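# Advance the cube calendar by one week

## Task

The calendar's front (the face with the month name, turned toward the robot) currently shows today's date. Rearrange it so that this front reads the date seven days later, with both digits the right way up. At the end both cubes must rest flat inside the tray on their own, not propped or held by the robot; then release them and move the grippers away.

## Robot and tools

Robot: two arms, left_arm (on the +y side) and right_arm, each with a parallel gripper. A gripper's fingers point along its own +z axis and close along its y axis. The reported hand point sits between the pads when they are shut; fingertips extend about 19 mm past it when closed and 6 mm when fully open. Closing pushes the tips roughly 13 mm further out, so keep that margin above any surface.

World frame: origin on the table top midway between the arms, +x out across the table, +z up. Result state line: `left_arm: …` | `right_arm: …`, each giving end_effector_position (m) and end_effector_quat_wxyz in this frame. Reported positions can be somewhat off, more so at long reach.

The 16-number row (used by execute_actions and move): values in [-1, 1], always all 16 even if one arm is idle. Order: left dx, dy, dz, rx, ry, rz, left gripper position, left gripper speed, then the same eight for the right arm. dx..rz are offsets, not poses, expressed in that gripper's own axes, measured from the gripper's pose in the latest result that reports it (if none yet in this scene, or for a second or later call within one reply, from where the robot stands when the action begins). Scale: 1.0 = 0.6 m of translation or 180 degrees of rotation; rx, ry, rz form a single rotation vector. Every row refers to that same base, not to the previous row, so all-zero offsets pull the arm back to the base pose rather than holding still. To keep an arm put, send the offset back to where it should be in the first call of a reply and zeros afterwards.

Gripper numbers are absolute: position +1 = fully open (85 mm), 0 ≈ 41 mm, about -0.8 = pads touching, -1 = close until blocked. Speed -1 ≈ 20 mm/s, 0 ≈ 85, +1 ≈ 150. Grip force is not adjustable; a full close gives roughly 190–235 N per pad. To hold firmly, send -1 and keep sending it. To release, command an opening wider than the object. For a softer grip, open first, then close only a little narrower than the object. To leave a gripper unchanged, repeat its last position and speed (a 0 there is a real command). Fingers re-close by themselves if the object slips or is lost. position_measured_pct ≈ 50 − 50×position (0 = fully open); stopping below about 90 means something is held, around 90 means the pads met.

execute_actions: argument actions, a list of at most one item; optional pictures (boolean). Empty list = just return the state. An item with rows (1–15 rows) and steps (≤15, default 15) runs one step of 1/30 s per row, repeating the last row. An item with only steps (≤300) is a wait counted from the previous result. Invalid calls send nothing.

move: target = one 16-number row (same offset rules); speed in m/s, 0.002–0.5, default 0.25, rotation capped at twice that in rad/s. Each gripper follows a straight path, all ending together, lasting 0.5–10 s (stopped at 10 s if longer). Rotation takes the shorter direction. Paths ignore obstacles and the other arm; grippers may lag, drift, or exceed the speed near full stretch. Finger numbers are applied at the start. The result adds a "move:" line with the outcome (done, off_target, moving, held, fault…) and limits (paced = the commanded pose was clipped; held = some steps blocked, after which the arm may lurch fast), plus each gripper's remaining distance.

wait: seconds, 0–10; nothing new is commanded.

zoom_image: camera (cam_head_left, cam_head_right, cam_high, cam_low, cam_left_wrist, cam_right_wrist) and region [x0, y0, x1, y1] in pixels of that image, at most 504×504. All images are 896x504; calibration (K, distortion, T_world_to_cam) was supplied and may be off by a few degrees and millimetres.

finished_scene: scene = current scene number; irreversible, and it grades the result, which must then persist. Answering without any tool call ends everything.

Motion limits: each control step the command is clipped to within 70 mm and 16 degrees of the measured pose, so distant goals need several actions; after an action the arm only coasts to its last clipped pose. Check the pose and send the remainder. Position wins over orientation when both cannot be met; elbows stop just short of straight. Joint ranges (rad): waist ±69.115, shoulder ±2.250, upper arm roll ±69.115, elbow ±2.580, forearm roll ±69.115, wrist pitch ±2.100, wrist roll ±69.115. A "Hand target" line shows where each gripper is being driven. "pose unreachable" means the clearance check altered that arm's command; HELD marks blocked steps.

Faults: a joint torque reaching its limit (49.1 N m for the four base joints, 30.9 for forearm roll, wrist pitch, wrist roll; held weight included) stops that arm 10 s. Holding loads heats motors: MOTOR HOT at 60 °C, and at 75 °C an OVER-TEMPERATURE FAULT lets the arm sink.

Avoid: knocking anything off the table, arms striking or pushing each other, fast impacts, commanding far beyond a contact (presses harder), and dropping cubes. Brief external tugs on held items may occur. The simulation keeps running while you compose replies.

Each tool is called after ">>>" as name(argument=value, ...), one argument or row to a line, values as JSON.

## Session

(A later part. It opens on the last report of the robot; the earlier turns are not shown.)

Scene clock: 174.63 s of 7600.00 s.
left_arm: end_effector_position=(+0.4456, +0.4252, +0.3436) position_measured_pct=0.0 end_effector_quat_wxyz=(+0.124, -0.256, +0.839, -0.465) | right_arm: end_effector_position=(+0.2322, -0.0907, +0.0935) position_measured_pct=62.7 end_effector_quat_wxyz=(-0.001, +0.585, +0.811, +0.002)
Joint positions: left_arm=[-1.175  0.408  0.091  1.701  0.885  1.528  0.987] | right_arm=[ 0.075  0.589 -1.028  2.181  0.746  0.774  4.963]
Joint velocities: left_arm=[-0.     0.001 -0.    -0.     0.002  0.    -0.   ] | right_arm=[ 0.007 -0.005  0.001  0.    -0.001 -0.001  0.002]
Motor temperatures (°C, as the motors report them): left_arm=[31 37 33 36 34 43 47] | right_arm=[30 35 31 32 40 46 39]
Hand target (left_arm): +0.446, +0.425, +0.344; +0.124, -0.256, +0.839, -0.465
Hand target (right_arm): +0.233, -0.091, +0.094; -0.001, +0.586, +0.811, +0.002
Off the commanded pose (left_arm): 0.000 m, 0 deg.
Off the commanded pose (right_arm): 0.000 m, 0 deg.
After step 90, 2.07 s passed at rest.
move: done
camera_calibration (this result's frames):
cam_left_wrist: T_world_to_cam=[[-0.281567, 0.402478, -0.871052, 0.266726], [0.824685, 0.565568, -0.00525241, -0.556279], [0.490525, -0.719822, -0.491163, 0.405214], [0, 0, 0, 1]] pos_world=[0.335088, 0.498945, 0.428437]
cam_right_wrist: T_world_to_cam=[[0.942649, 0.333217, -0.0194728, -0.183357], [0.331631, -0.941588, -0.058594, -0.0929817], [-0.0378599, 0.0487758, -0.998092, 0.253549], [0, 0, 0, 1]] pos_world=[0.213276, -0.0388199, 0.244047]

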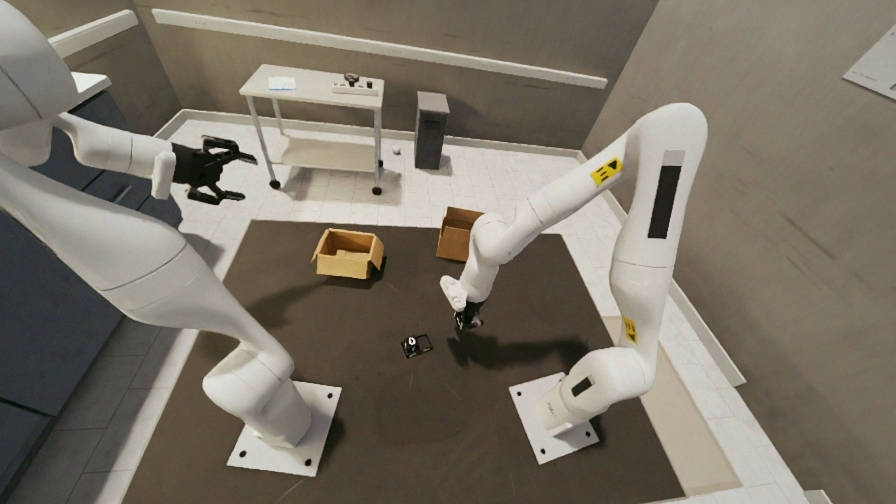

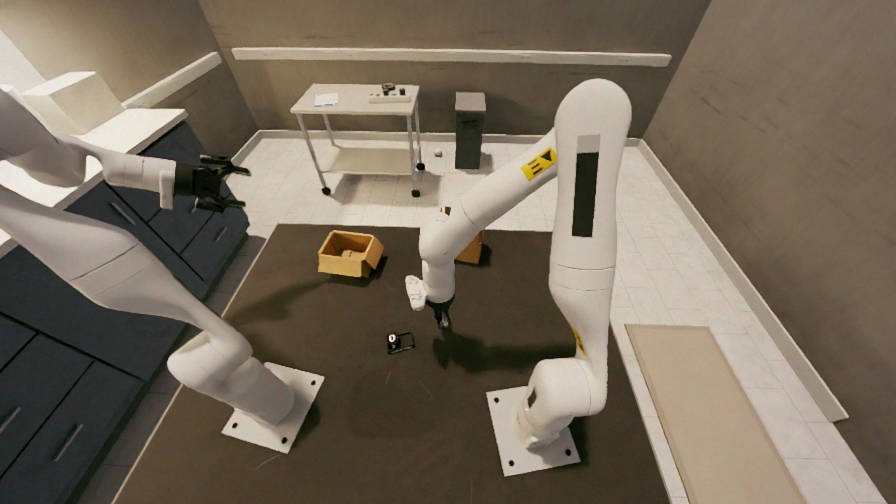

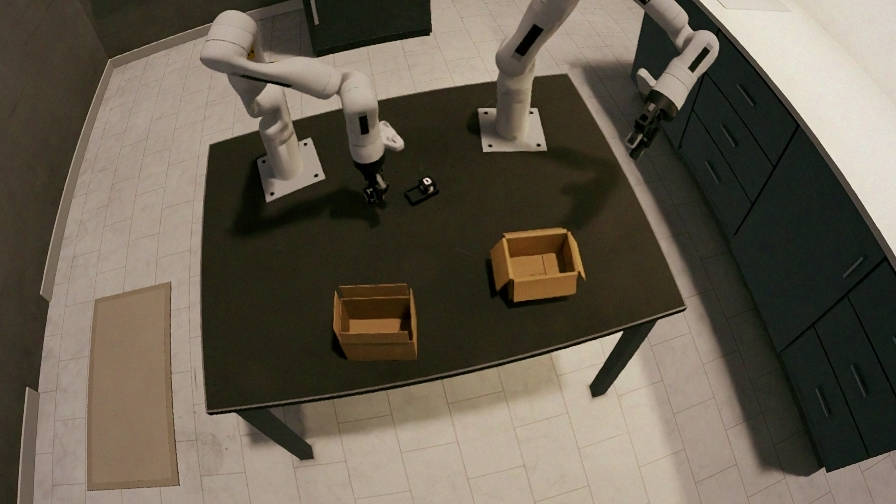

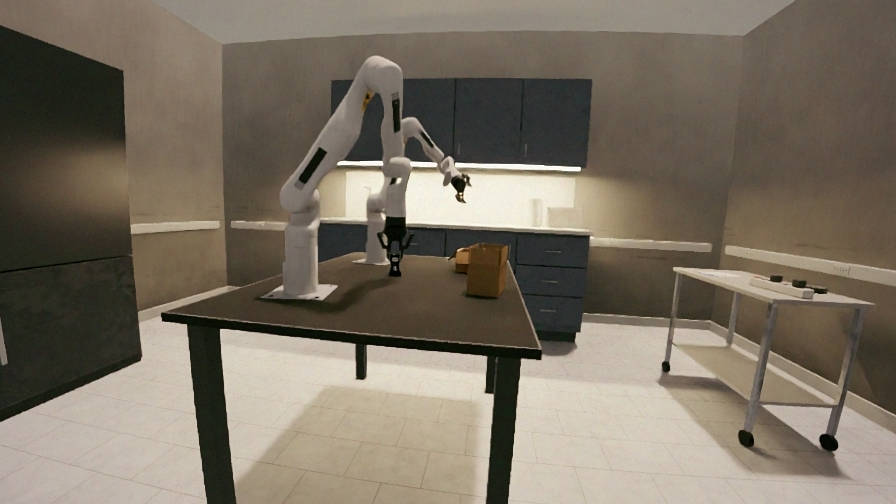

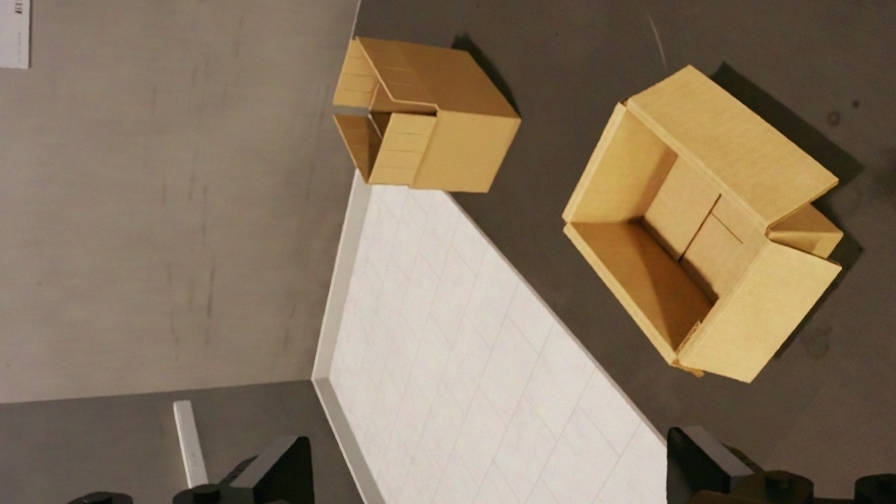

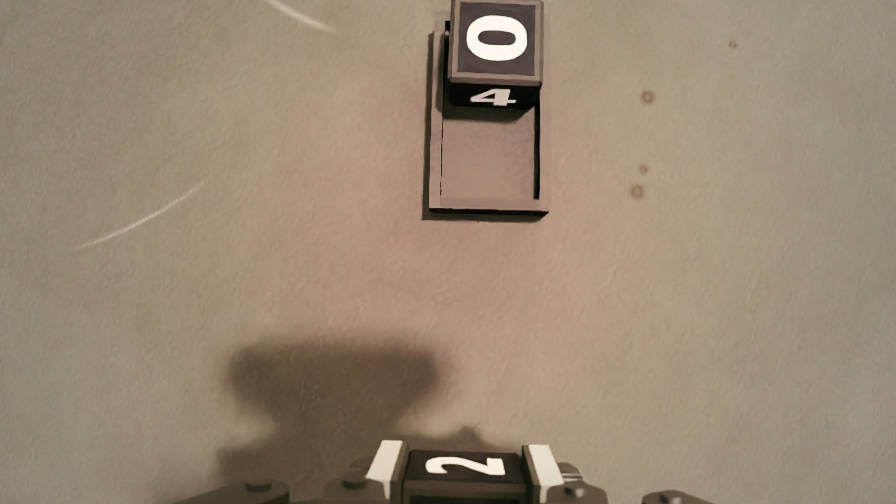

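>>> move(
  target=[0,0,0,0,0,0,1,0,0,0,0.06,0,-0.11,0,-1,-0.3],
  speed=0.1,
)

>>> zoom_image(
  camera="cam_high",
  region=[330,140,450,240],
)

>>> zoom_image(
  camera="cam_low",
  region=[360,230,430,290],
)

Scene clock: 179.13 s of 7600.00 s.
left_arm: end_effector_position=(+0.4456, +0.4252, +0.3436) position_measured_pct=0.0 end_effector_quat_wxyz=(+0.124, -0.256, +0.839, -0.465) | right_arm: end_effector_position=(+0.2326, -0.0905, +0.0577) position_measured_pct=62.7 end_effector_quat_wxyz=(+0.139, +0.578, +0.798, -0.098)
Joint positions: left_arm=[-1.175  0.408  0.091  1.701  0.885  1.528  0.987] | right_arm=[-0.346  0.751 -0.817  2.042  0.848  1.068  4.7  ]
Joint velocities: left_arm=[ 0.001 -0.001  0.    -0.001 -0.001 -0.     0.001] | right_arm=[-0.01   0.007 -0.005 -0.002  0.001  0.001 -0.002]
Motor temperatures (°C, as the motors report them): left_arm=[31 37 33 36 34 43 47] | right_arm=[30 35 31 32 40 46 39]
Hand target (left_arm): +0.446, +0.425, +0.344; +0.124, -0.256, +0.839, -0.465
Hand target (right_arm): +0.232, -0.090, +0.057; +0.139, +0.577, +0.799, -0.098
Off the commanded pose (left_arm): 0.000 m, 0 deg.
Off the commanded pose (right_arm): 0.000 m, 0 deg.
move: done
camera_calibration (this result's frames):
cam_left_wrist: T_world_to_cam=[[-0.281567, 0.402478, -0.871052, 0.266726], [0.824684, 0.565569, -0.00525186, -0.55628], [0.490526, -0.719822, -0.491163, 0.405214], [0, 0, 0, 1]] pos_world=[0.335089, 0.498945, 0.428436]
cam_right_wrist: T_world_to_cam=[[0.945741, 0.324103, -0.0230677, -0.185828], [0.317098, -0.905149, 0.283117, -0.10806], [0.0708792, -0.27507, -0.958808, 0.160956], [0, 0, 0, 1]] pos_world=[0.198602, 0.00669079, 0.180633]

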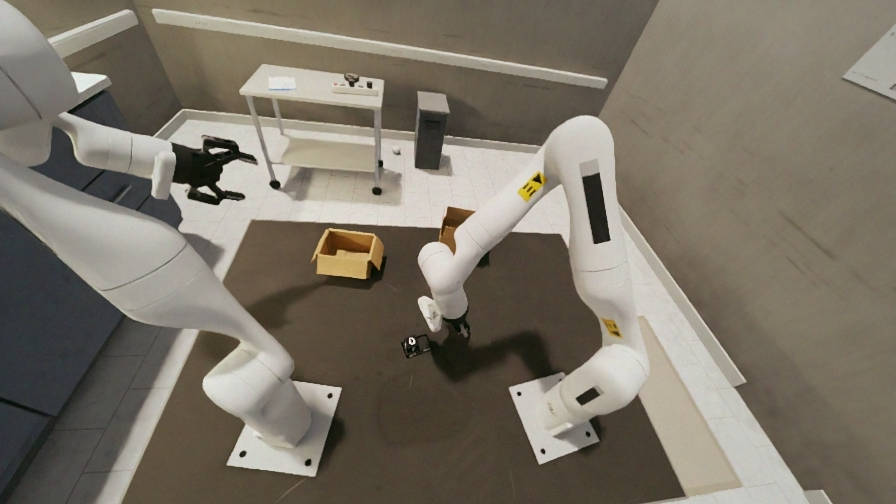

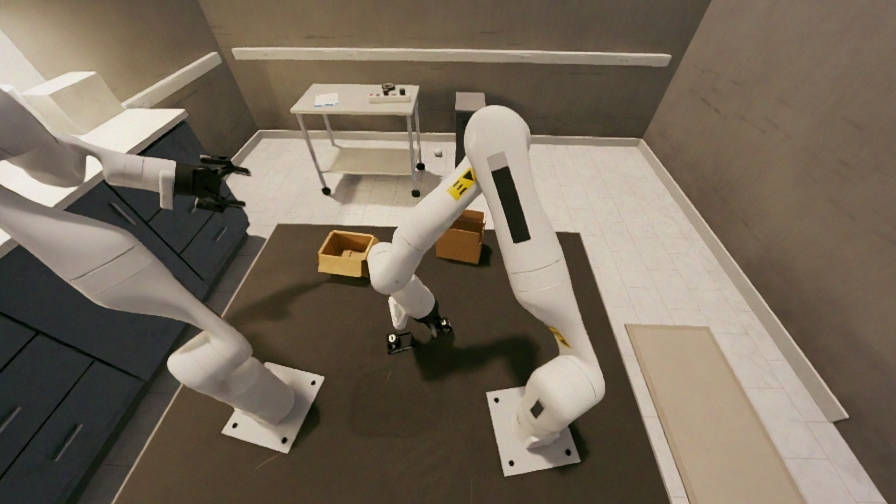

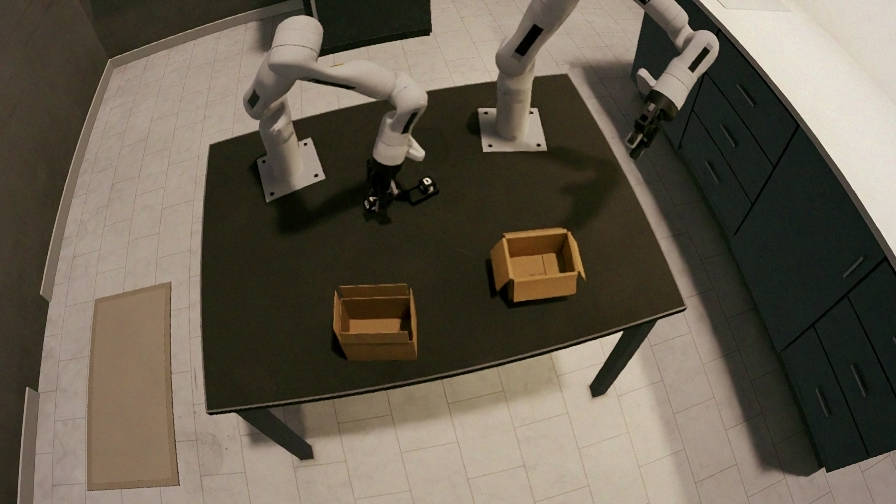

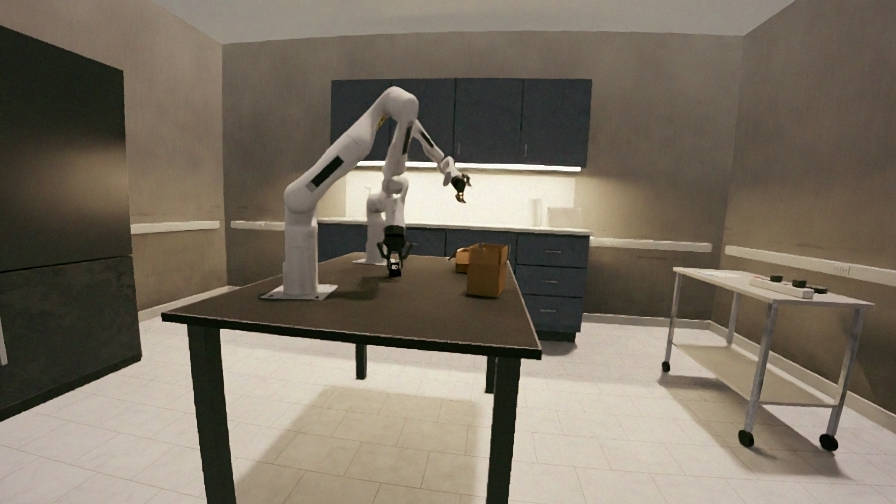

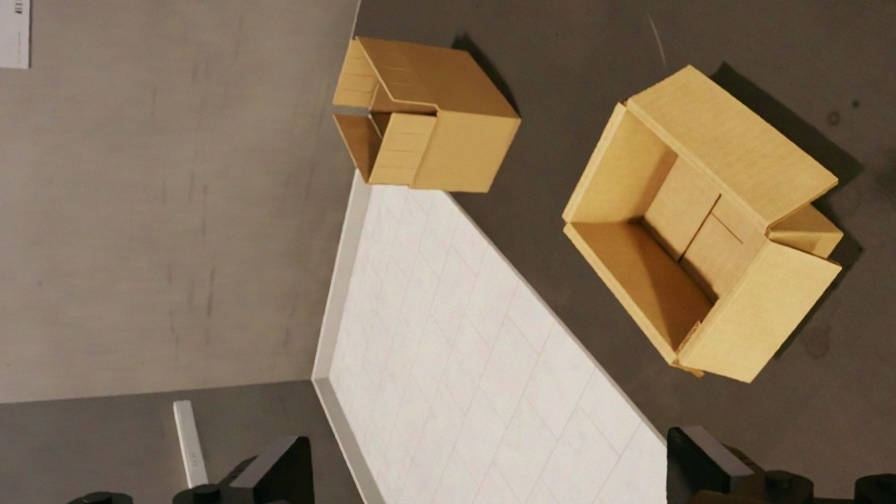

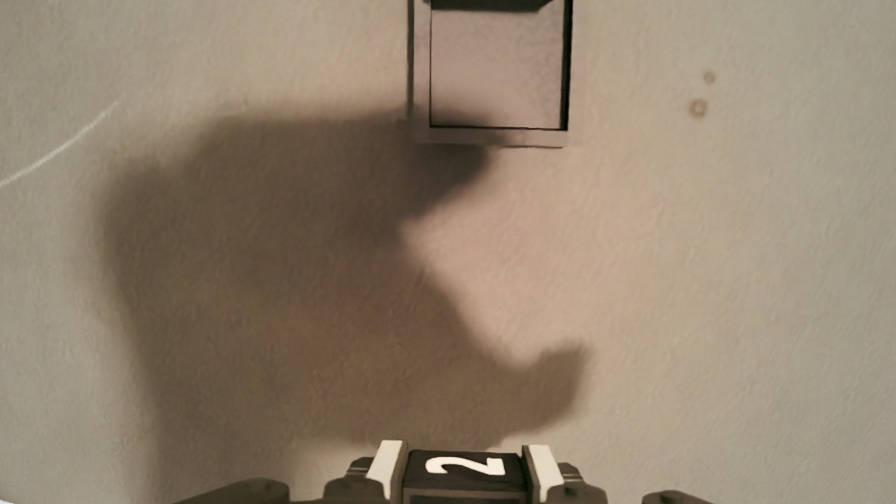

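Region (330, 140, 450, 240) of cam_high's 896x504 image, scaled by 4.200, with more detail than that image has.

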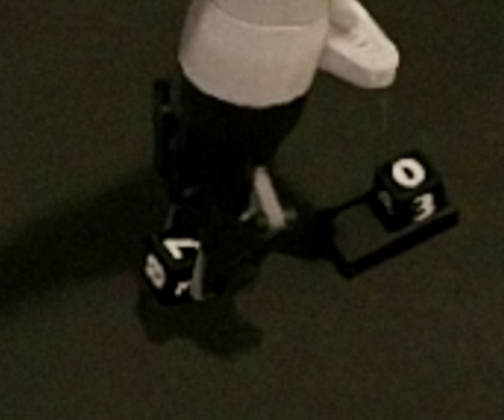

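Region (360, 230, 430, 290) of cam_low's 896x504 image, scaled by 7.200, with more detail than that image has; it fills the top 432 rows of this view, and the rest is white.

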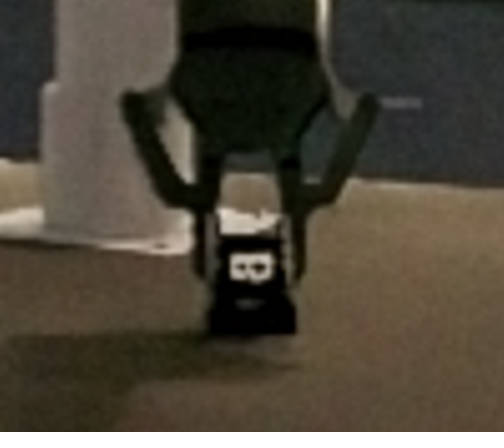

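>>> move(
  target=[0,0,0,0,0,0,1,0,-0.032,0,0.058,0,0,0,-1,-0.3],
  speed=0.04,
)

>>> zoom_image(
  camera="cam_low",
  region=[360,230,430,290],
)

>>> zoom_image(
  camera="cam_high",
  region=[320,150,420,240],
)

Scene clock: 184.93 s of 7600.00 s.
left_arm: end_effector_position=(+0.4456, +0.4252, +0.3436) position_measured_pct=0.0 end_effector_quat_wxyz=(+0.124, -0.256, +0.839, -0.465) | right_arm: end_effector_position=(+0.2421, -0.1187, +0.0313) position_measured_pct=62.7 end_effector_quat_wxyz=(+0.139, +0.577, +0.799, -0.098)
Joint positions: left_arm=[-1.175  0.408  0.091  1.701  0.885  1.528  0.987] | right_arm=[-0.313  0.784 -0.769  2.117  0.94   0.983  4.658]
Joint velocities: left_arm=[ 0.     0.001  0.     0.001  0.    -0.    -0.001] | right_arm=[ 0.001  0.001  0.     0.001 -0.001 -0.002  0.001]
Motor temperatures (°C, as the motors report them): left_arm=[31 37 33 36 34 43 47] | right_arm=[30 35 31 32 40 46 39]
Hand target (left_arm): +0.446, +0.425, +0.344; +0.124, -0.256, +0.839, -0.465
Hand target (right_arm): +0.242, -0.119, +0.031; +0.139, +0.577, +0.799, -0.098
Off the commanded pose (left_arm): 0.000 m, 0 deg.
Off the commanded pose (right_arm): 0.000 m, 0 deg.
After step 90, 1.57 s passed at rest.
move: done
camera_calibration (this result's frames):
cam_left_wrist: T_world_to_cam=[[-0.281566, 0.402478, -0.871052, 0.266725], [0.824684, 0.56557, -0.00525128, -0.556282], [0.490527, -0.719821, -0.491162, 0.405213], [0, 0, 0, 1]] pos_world=[0.33509, 0.498946, 0.428436]
cam_right_wrist: T_world_to_cam=[[0.945615, 0.324482, -0.0228627, -0.186152], [0.317399, -0.90502, 0.283189, -0.129116], [0.0711985, -0.275044, -0.958792, 0.127128], [0, 0, 0, 1]] pos_world=[0.207958, -0.0214844, 0.154197]

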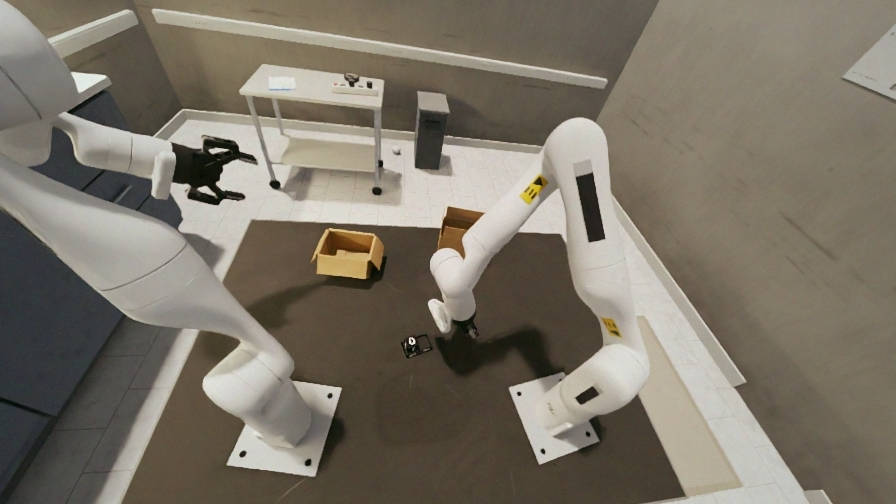

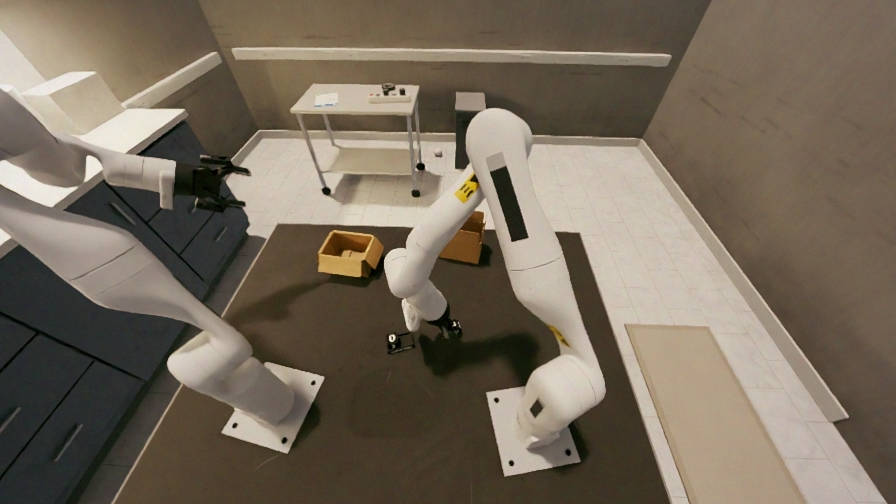

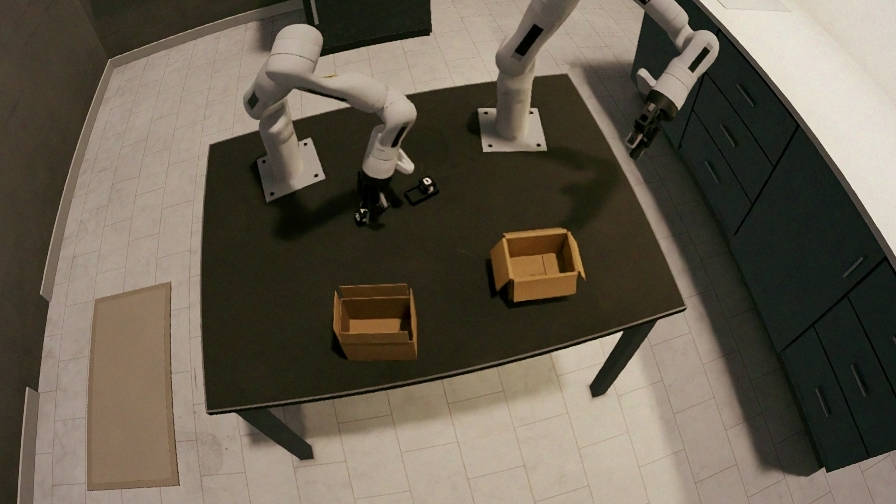

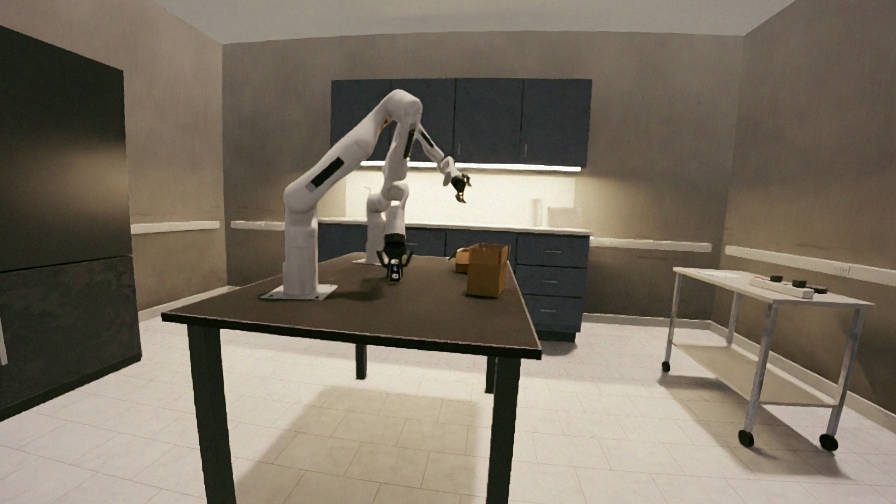

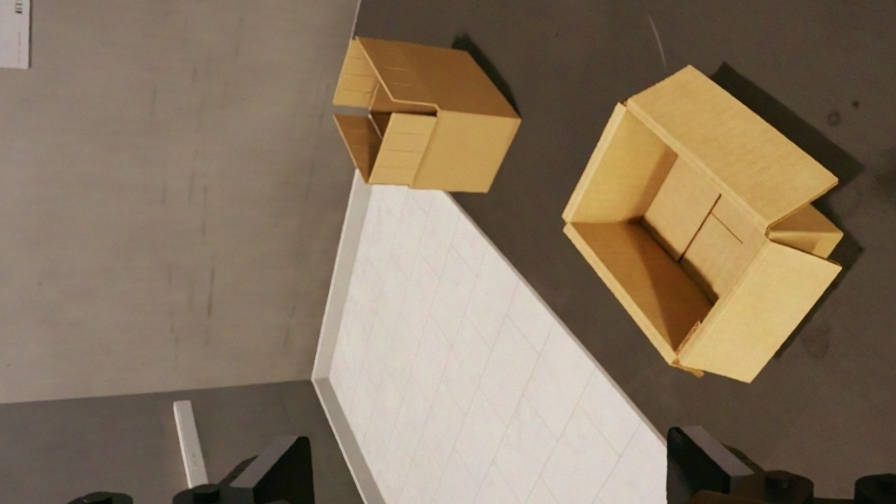

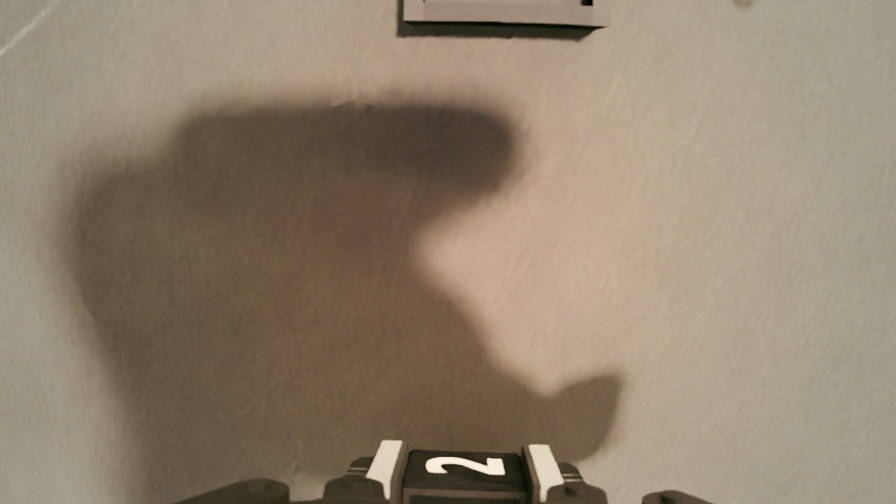

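Region (360, 230, 430, 290) of cam_low's 896x504 image, scaled by 7.200, with more detail than that image has; it fills the top 432 rows of this view, and the rest is white.

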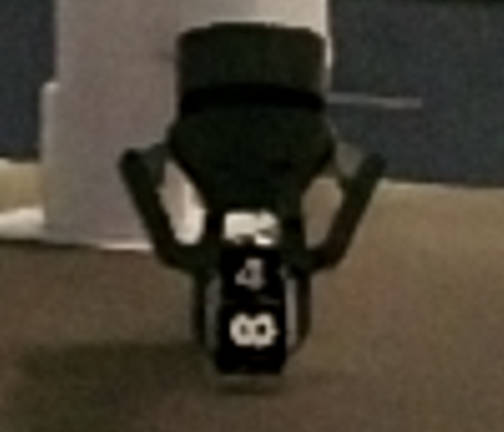

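Region (320, 150, 420, 240) of cam_high's 896x504 image, scaled by 5.040, with more detail than that image has; it fills the top 454 rows of this view, and the rest is white.

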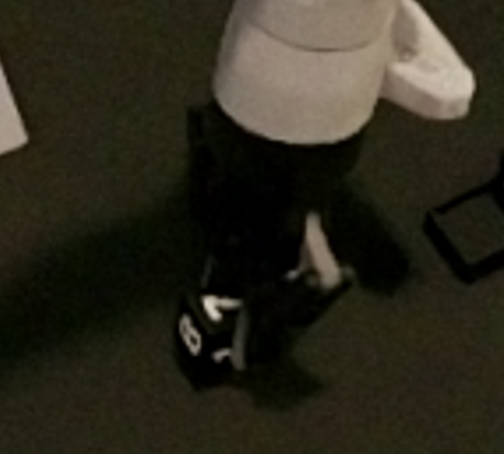

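>>> move(
  target=[0,0,0,0,0,0,1,0,0.0023,0,0.0063,0,0,0,-1,-0.3],
  speed=0.02,
)

>>> execute_actions(
  actions=[
    {"rows":[[0,0,0,0,0,0,1,0,0,0,0,0,0,0,0.2,0]],"steps":10},
  ],
  pictures=false,
)

>>> move(
  target=[0,0,0,0,0,0,1,0,0.03,0,-0.13,0,0,0,0.2,0],
  speed=0.1,
)

Scene clock: 188.47 s of 7600.00 s.
left_arm: end_effector_position=(+0.4456, +0.4252, +0.3436) position_measured_pct=0.0 end_effector_quat_wxyz=(+0.124, -0.256, +0.839, -0.465) | right_arm: end_effector_position=(+0.2421, -0.1186, +0.0273) position_measured_pct=62.7 end_effector_quat_wxyz=(+0.139, +0.577, +0.799, -0.098)
Joint positions: left_arm=[-1.175  0.408  0.091  1.701  0.885  1.528  0.987] | right_arm=[-0.317  0.793 -0.762  2.118  0.951  0.976  4.648]
Joint velocities: left_arm=[ 0.    -0.    -0.     0.001  0.     0.    -0.001] | right_arm=[-0.001  0.001 -0.     0.    -0.    -0.001  0.   ]
Motor temperatures (°C, as the motors report them): left_arm=[31 37 33 36 34 43 47] | right_arm=[30 35 31 32 40 46 39]
Hand target (left_arm): +0.446, +0.425, +0.344; +0.124, -0.256, +0.839, -0.465
Hand target (right_arm): +0.242, -0.119, +0.027; +0.139, +0.577, +0.799, -0.098
Off the commanded pose (left_arm): 0.000 m, 0 deg.
Off the commanded pose (right_arm): 0.000 m, 0 deg.
move: done
camera_calibration (this result's frames):
cam_left_wrist: T_world_to_cam=[[-0.281566, 0.402477, -0.871052, 0.266725], [0.824683, 0.56557, -0.00525081, -0.556283], [0.490528, -0.719821, -0.491162, 0.405212], [0, 0, 0, 1]] pos_world=[0.33509, 0.498946, 0.428436]
cam_right_wrist: T_world_to_cam=[[0.945629, 0.324451, -0.0227407, -0.186298], [0.317336, -0.905044, 0.283183, -0.127945], [0.0712975, -0.275002, -0.958796, 0.123275], [0, 0, 0, 1]] pos_world=[0.207981, -0.0214501, 0.150191]

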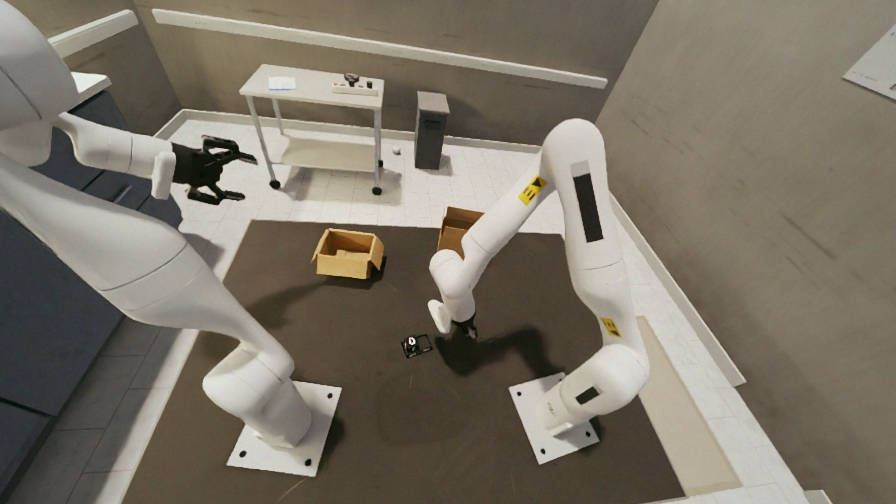

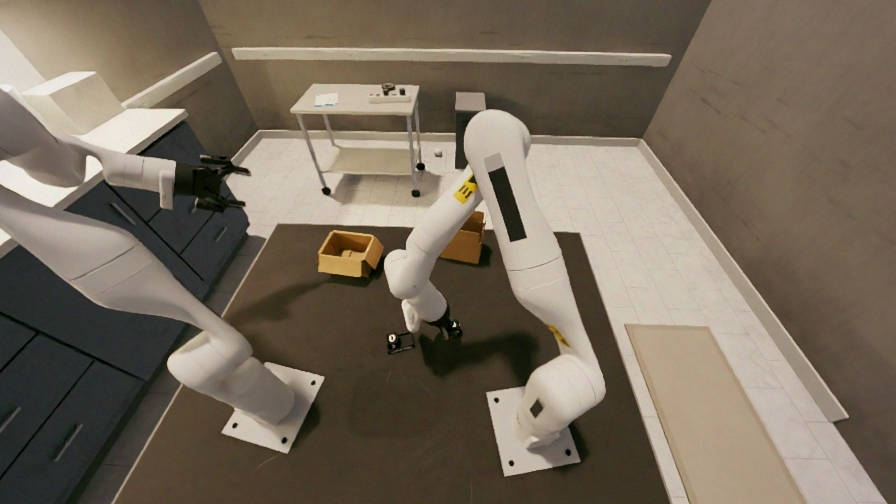

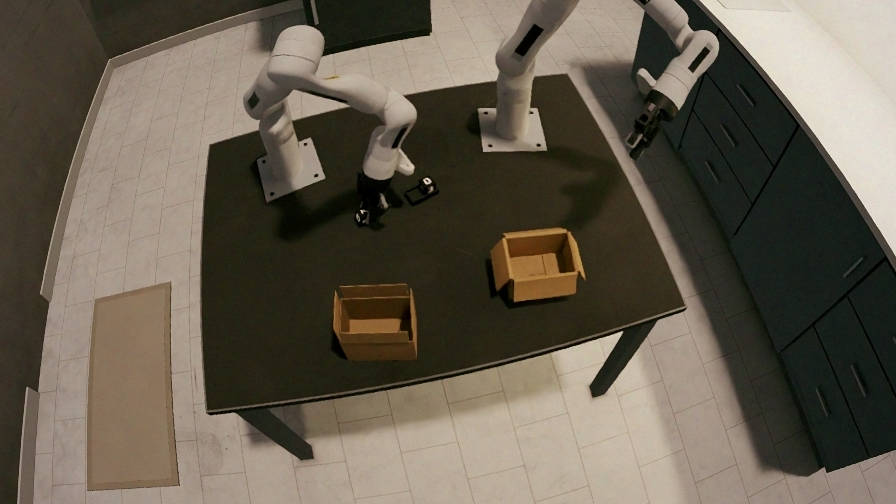

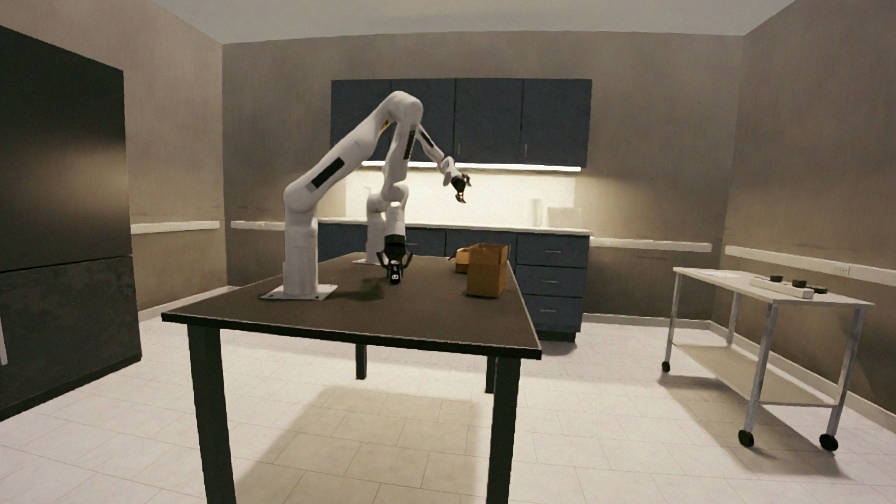

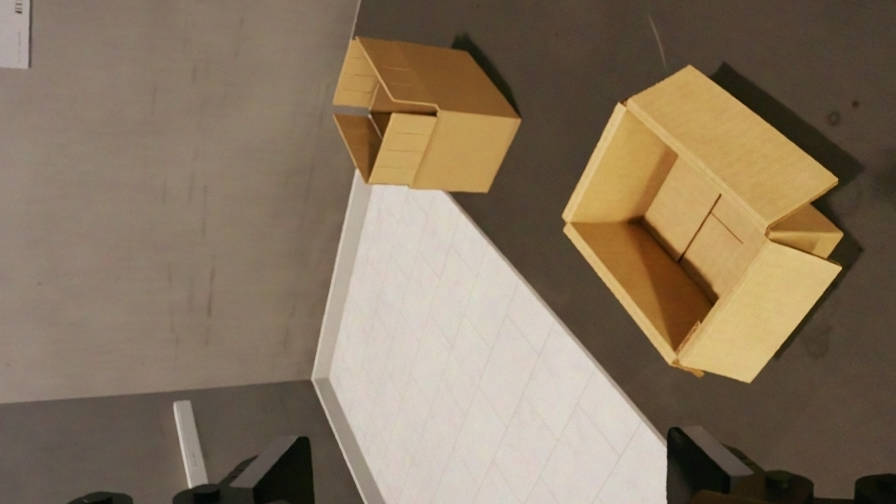

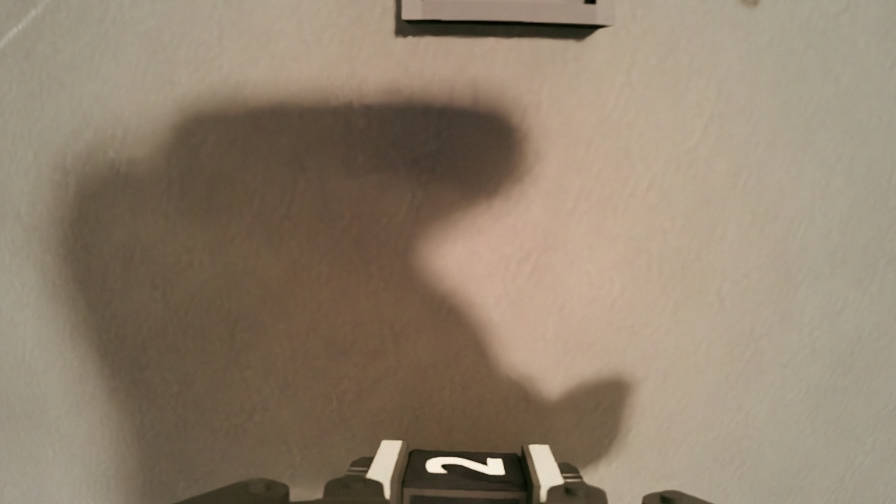

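Scene clock: 188.80 s of 7600.00 s.
left_arm: end_effector_position=(+0.4456, +0.4252, +0.3436) position_measured_pct=0.0 end_effector_quat_wxyz=(+0.124, -0.256, +0.839, -0.465) | right_arm: end_effector_position=(+0.2421, -0.1186, +0.0273) position_measured_pct=42.1 end_effector_quat_wxyz=(+0.139, +0.577, +0.799, -0.098)
Joint positions: left_arm=[-1.175  0.408  0.091  1.701  0.885  1.528  0.987] | right_arm=[-0.317  0.793 -0.762  2.118  0.951  0.976  4.648]
Joint velocities: left_arm=[ 0.001  0.    -0.    -0.    -0.     0.    -0.001] | right_arm=[ 0.     0.     0.    -0.     0.     0.001  0.   ]
Motor temperatures (°C, as the motors report them): left_arm=[31 37 33 36 34 43 47] | right_arm=[30 35 31 32 40 46 39]
Hand target (left_arm): +0.446, +0.425, +0.344; +0.124, -0.256, +0.839, -0.465
Hand target (right_arm): +0.242, -0.119, +0.027; +0.139, +0.577, +0.799, -0.098
Off the commanded pose (left_arm): 0.000 m, 0 deg.
Off the commanded pose (right_arm): 0.000 m, 0 deg.
Steps of this call (steps 1 to 10: all 10 steps of this action). Readings (end_effector_position | what the end effector reports):
1: left_arm (+0.4456, +0.4252, +0.3436) | right_arm (+0.2421, -0.1186, +0.0273) | left_arm position_measured_pct=0.0 | right_arm position_measured_pct=62.7
2: left_arm (+0.4456, +0.4252, +0.3436) | right_arm (+0.2421, -0.1186, +0.0273) | left_arm position_measured_pct=0.0 | right_arm position_measured_pct=62.3
4: left_arm (+0.4456, +0.4252, +0.3436) | right_arm (+0.2421, -0.1186, +0.0273) | left_arm position_measured_pct=0.0 | right_arm position_measured_pct=57.5
8: left_arm (+0.4456, +0.4252, +0.3436) | right_arm (+0.2421, -0.1186, +0.0273) | left_arm position_measured_pct=0.0 | right_arm position_measured_pct=46.4
10: the state above

Scene clock: 190.17 s of 7600.00 s.
left_arm: end_effector_position=(+0.4456, +0.4252, +0.3436) position_measured_pct=0.0 end_effector_quat_wxyz=(+0.124, -0.256, +0.839, -0.465) | right_arm: end_effector_position=(+0.2284, -0.0779, +0.0949) position_measured_pct=40.1 end_effector_quat_wxyz=(+0.139, +0.578, +0.798, -0.098)
Joint positions: left_arm=[-1.175  0.408  0.091  1.701  0.885  1.528  0.987] | right_arm=[-0.339  0.686 -0.866  1.985  0.758  1.154  4.767]
Joint velocities: left_arm=[-0.     0.001 -0.     0.003 -0.001  0.     0.001] | right_arm=[-0.    -0.003 -0.001 -0.001  0.001  0.003 -0.001]
Motor temperatures (°C, as the motors report them): left_arm=[31 37 33 36 34 43 47] | right_arm=[30 35 31 32 40 46 39]
Hand target (left_arm): +0.446, +0.425, +0.344; +0.124, -0.256, +0.839, -0.465
Hand target (right_arm): +0.228, -0.078, +0.095; +0.139, +0.578, +0.798, -0.098
Off the commanded pose (left_arm): 0.000 m, 0 deg.
Off the commanded pose (right_arm): 0.000 m, 0 deg.
move: done
camera_calibration (this result's frames):
cam_left_wrist: T_world_to_cam=[[-0.281566, 0.402477, -0.871053, 0.266725], [0.824682, 0.565572, -0.00524957, -0.556285], [0.49053, -0.71982, -0.491161, 0.40521], [0, 0, 0, 1]] pos_world=[0.335092, 0.498947, 0.428435]
cam_right_wrist: T_world_to_cam=[[0.945834, 0.323812, -0.023304, -0.18503], [0.316888, -0.905239, 0.283061, -0.10578], [0.0705627, -0.275113, -0.958819, 0.200435], [0, 0, 0, 1]] pos_world=[0.194385, 0.0193008, 0.217811]

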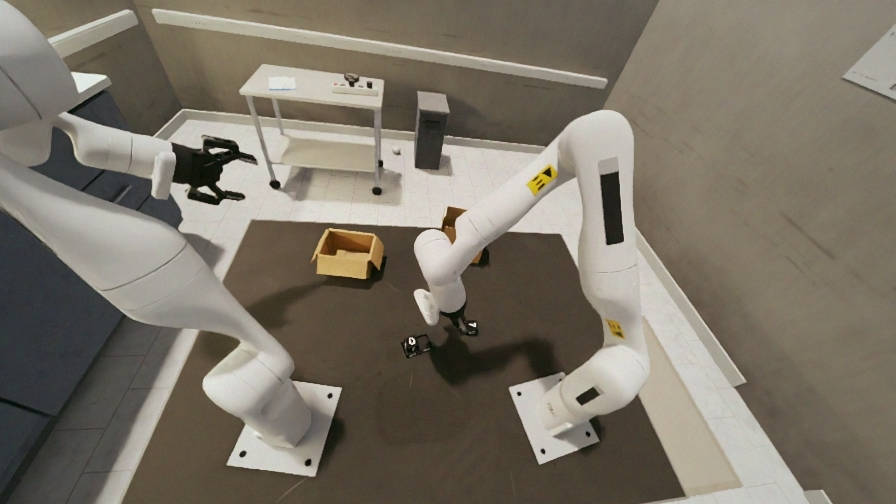

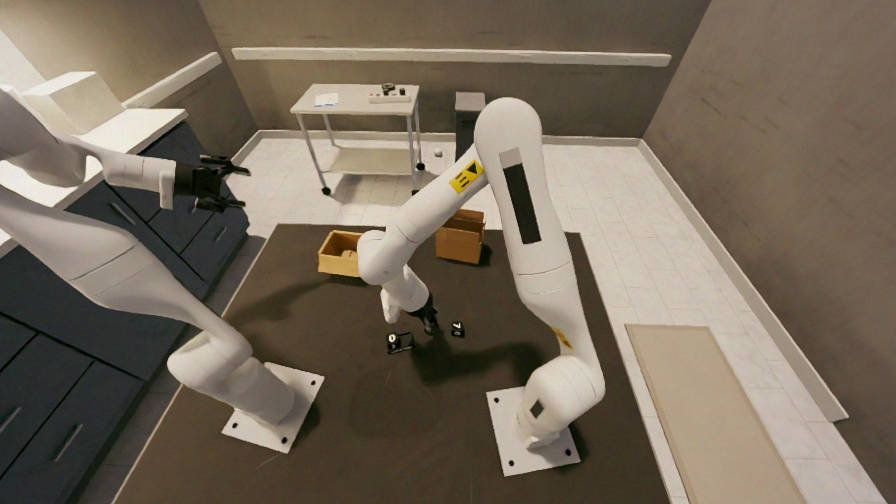

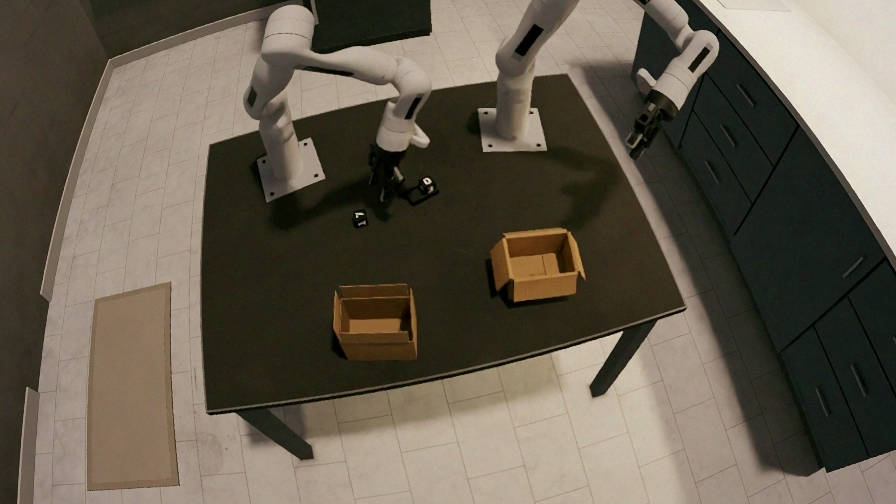

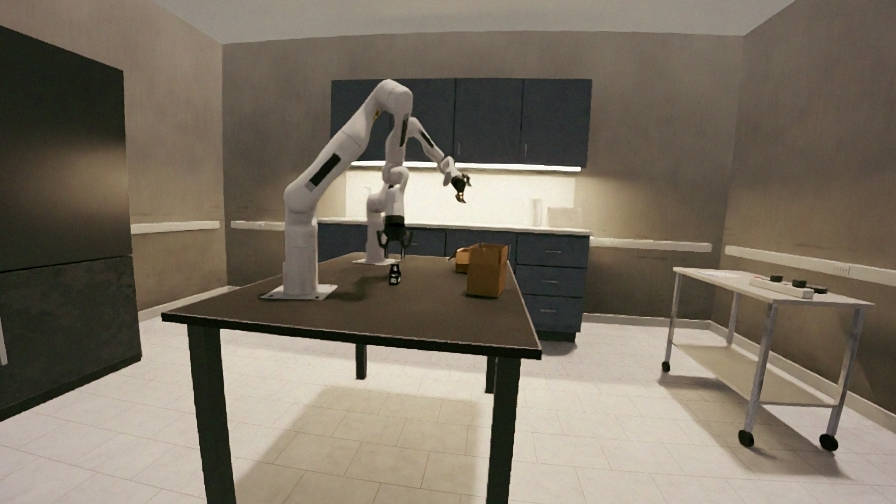

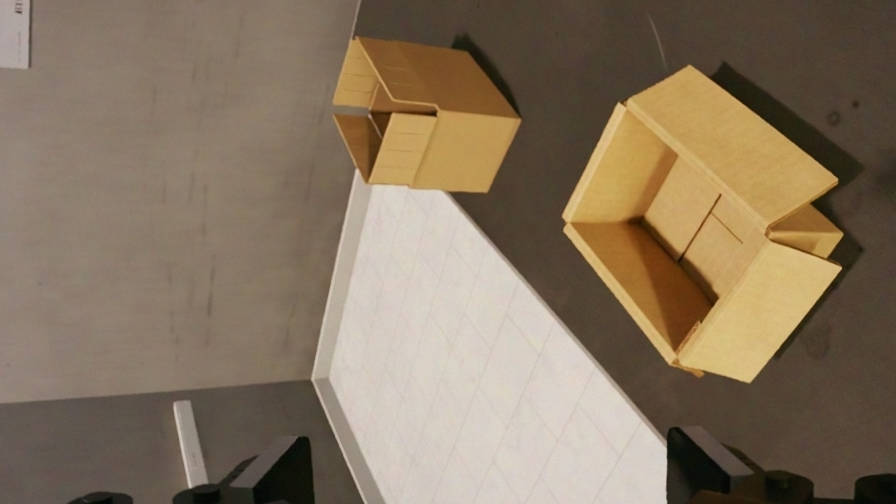

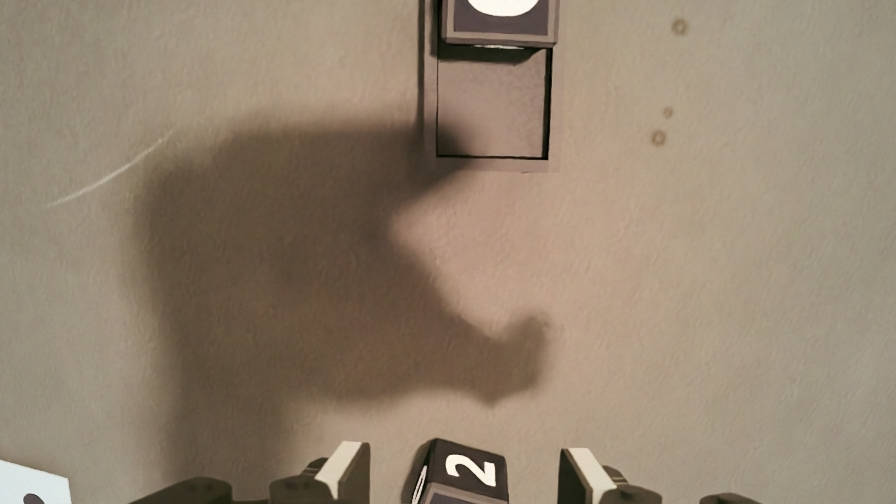

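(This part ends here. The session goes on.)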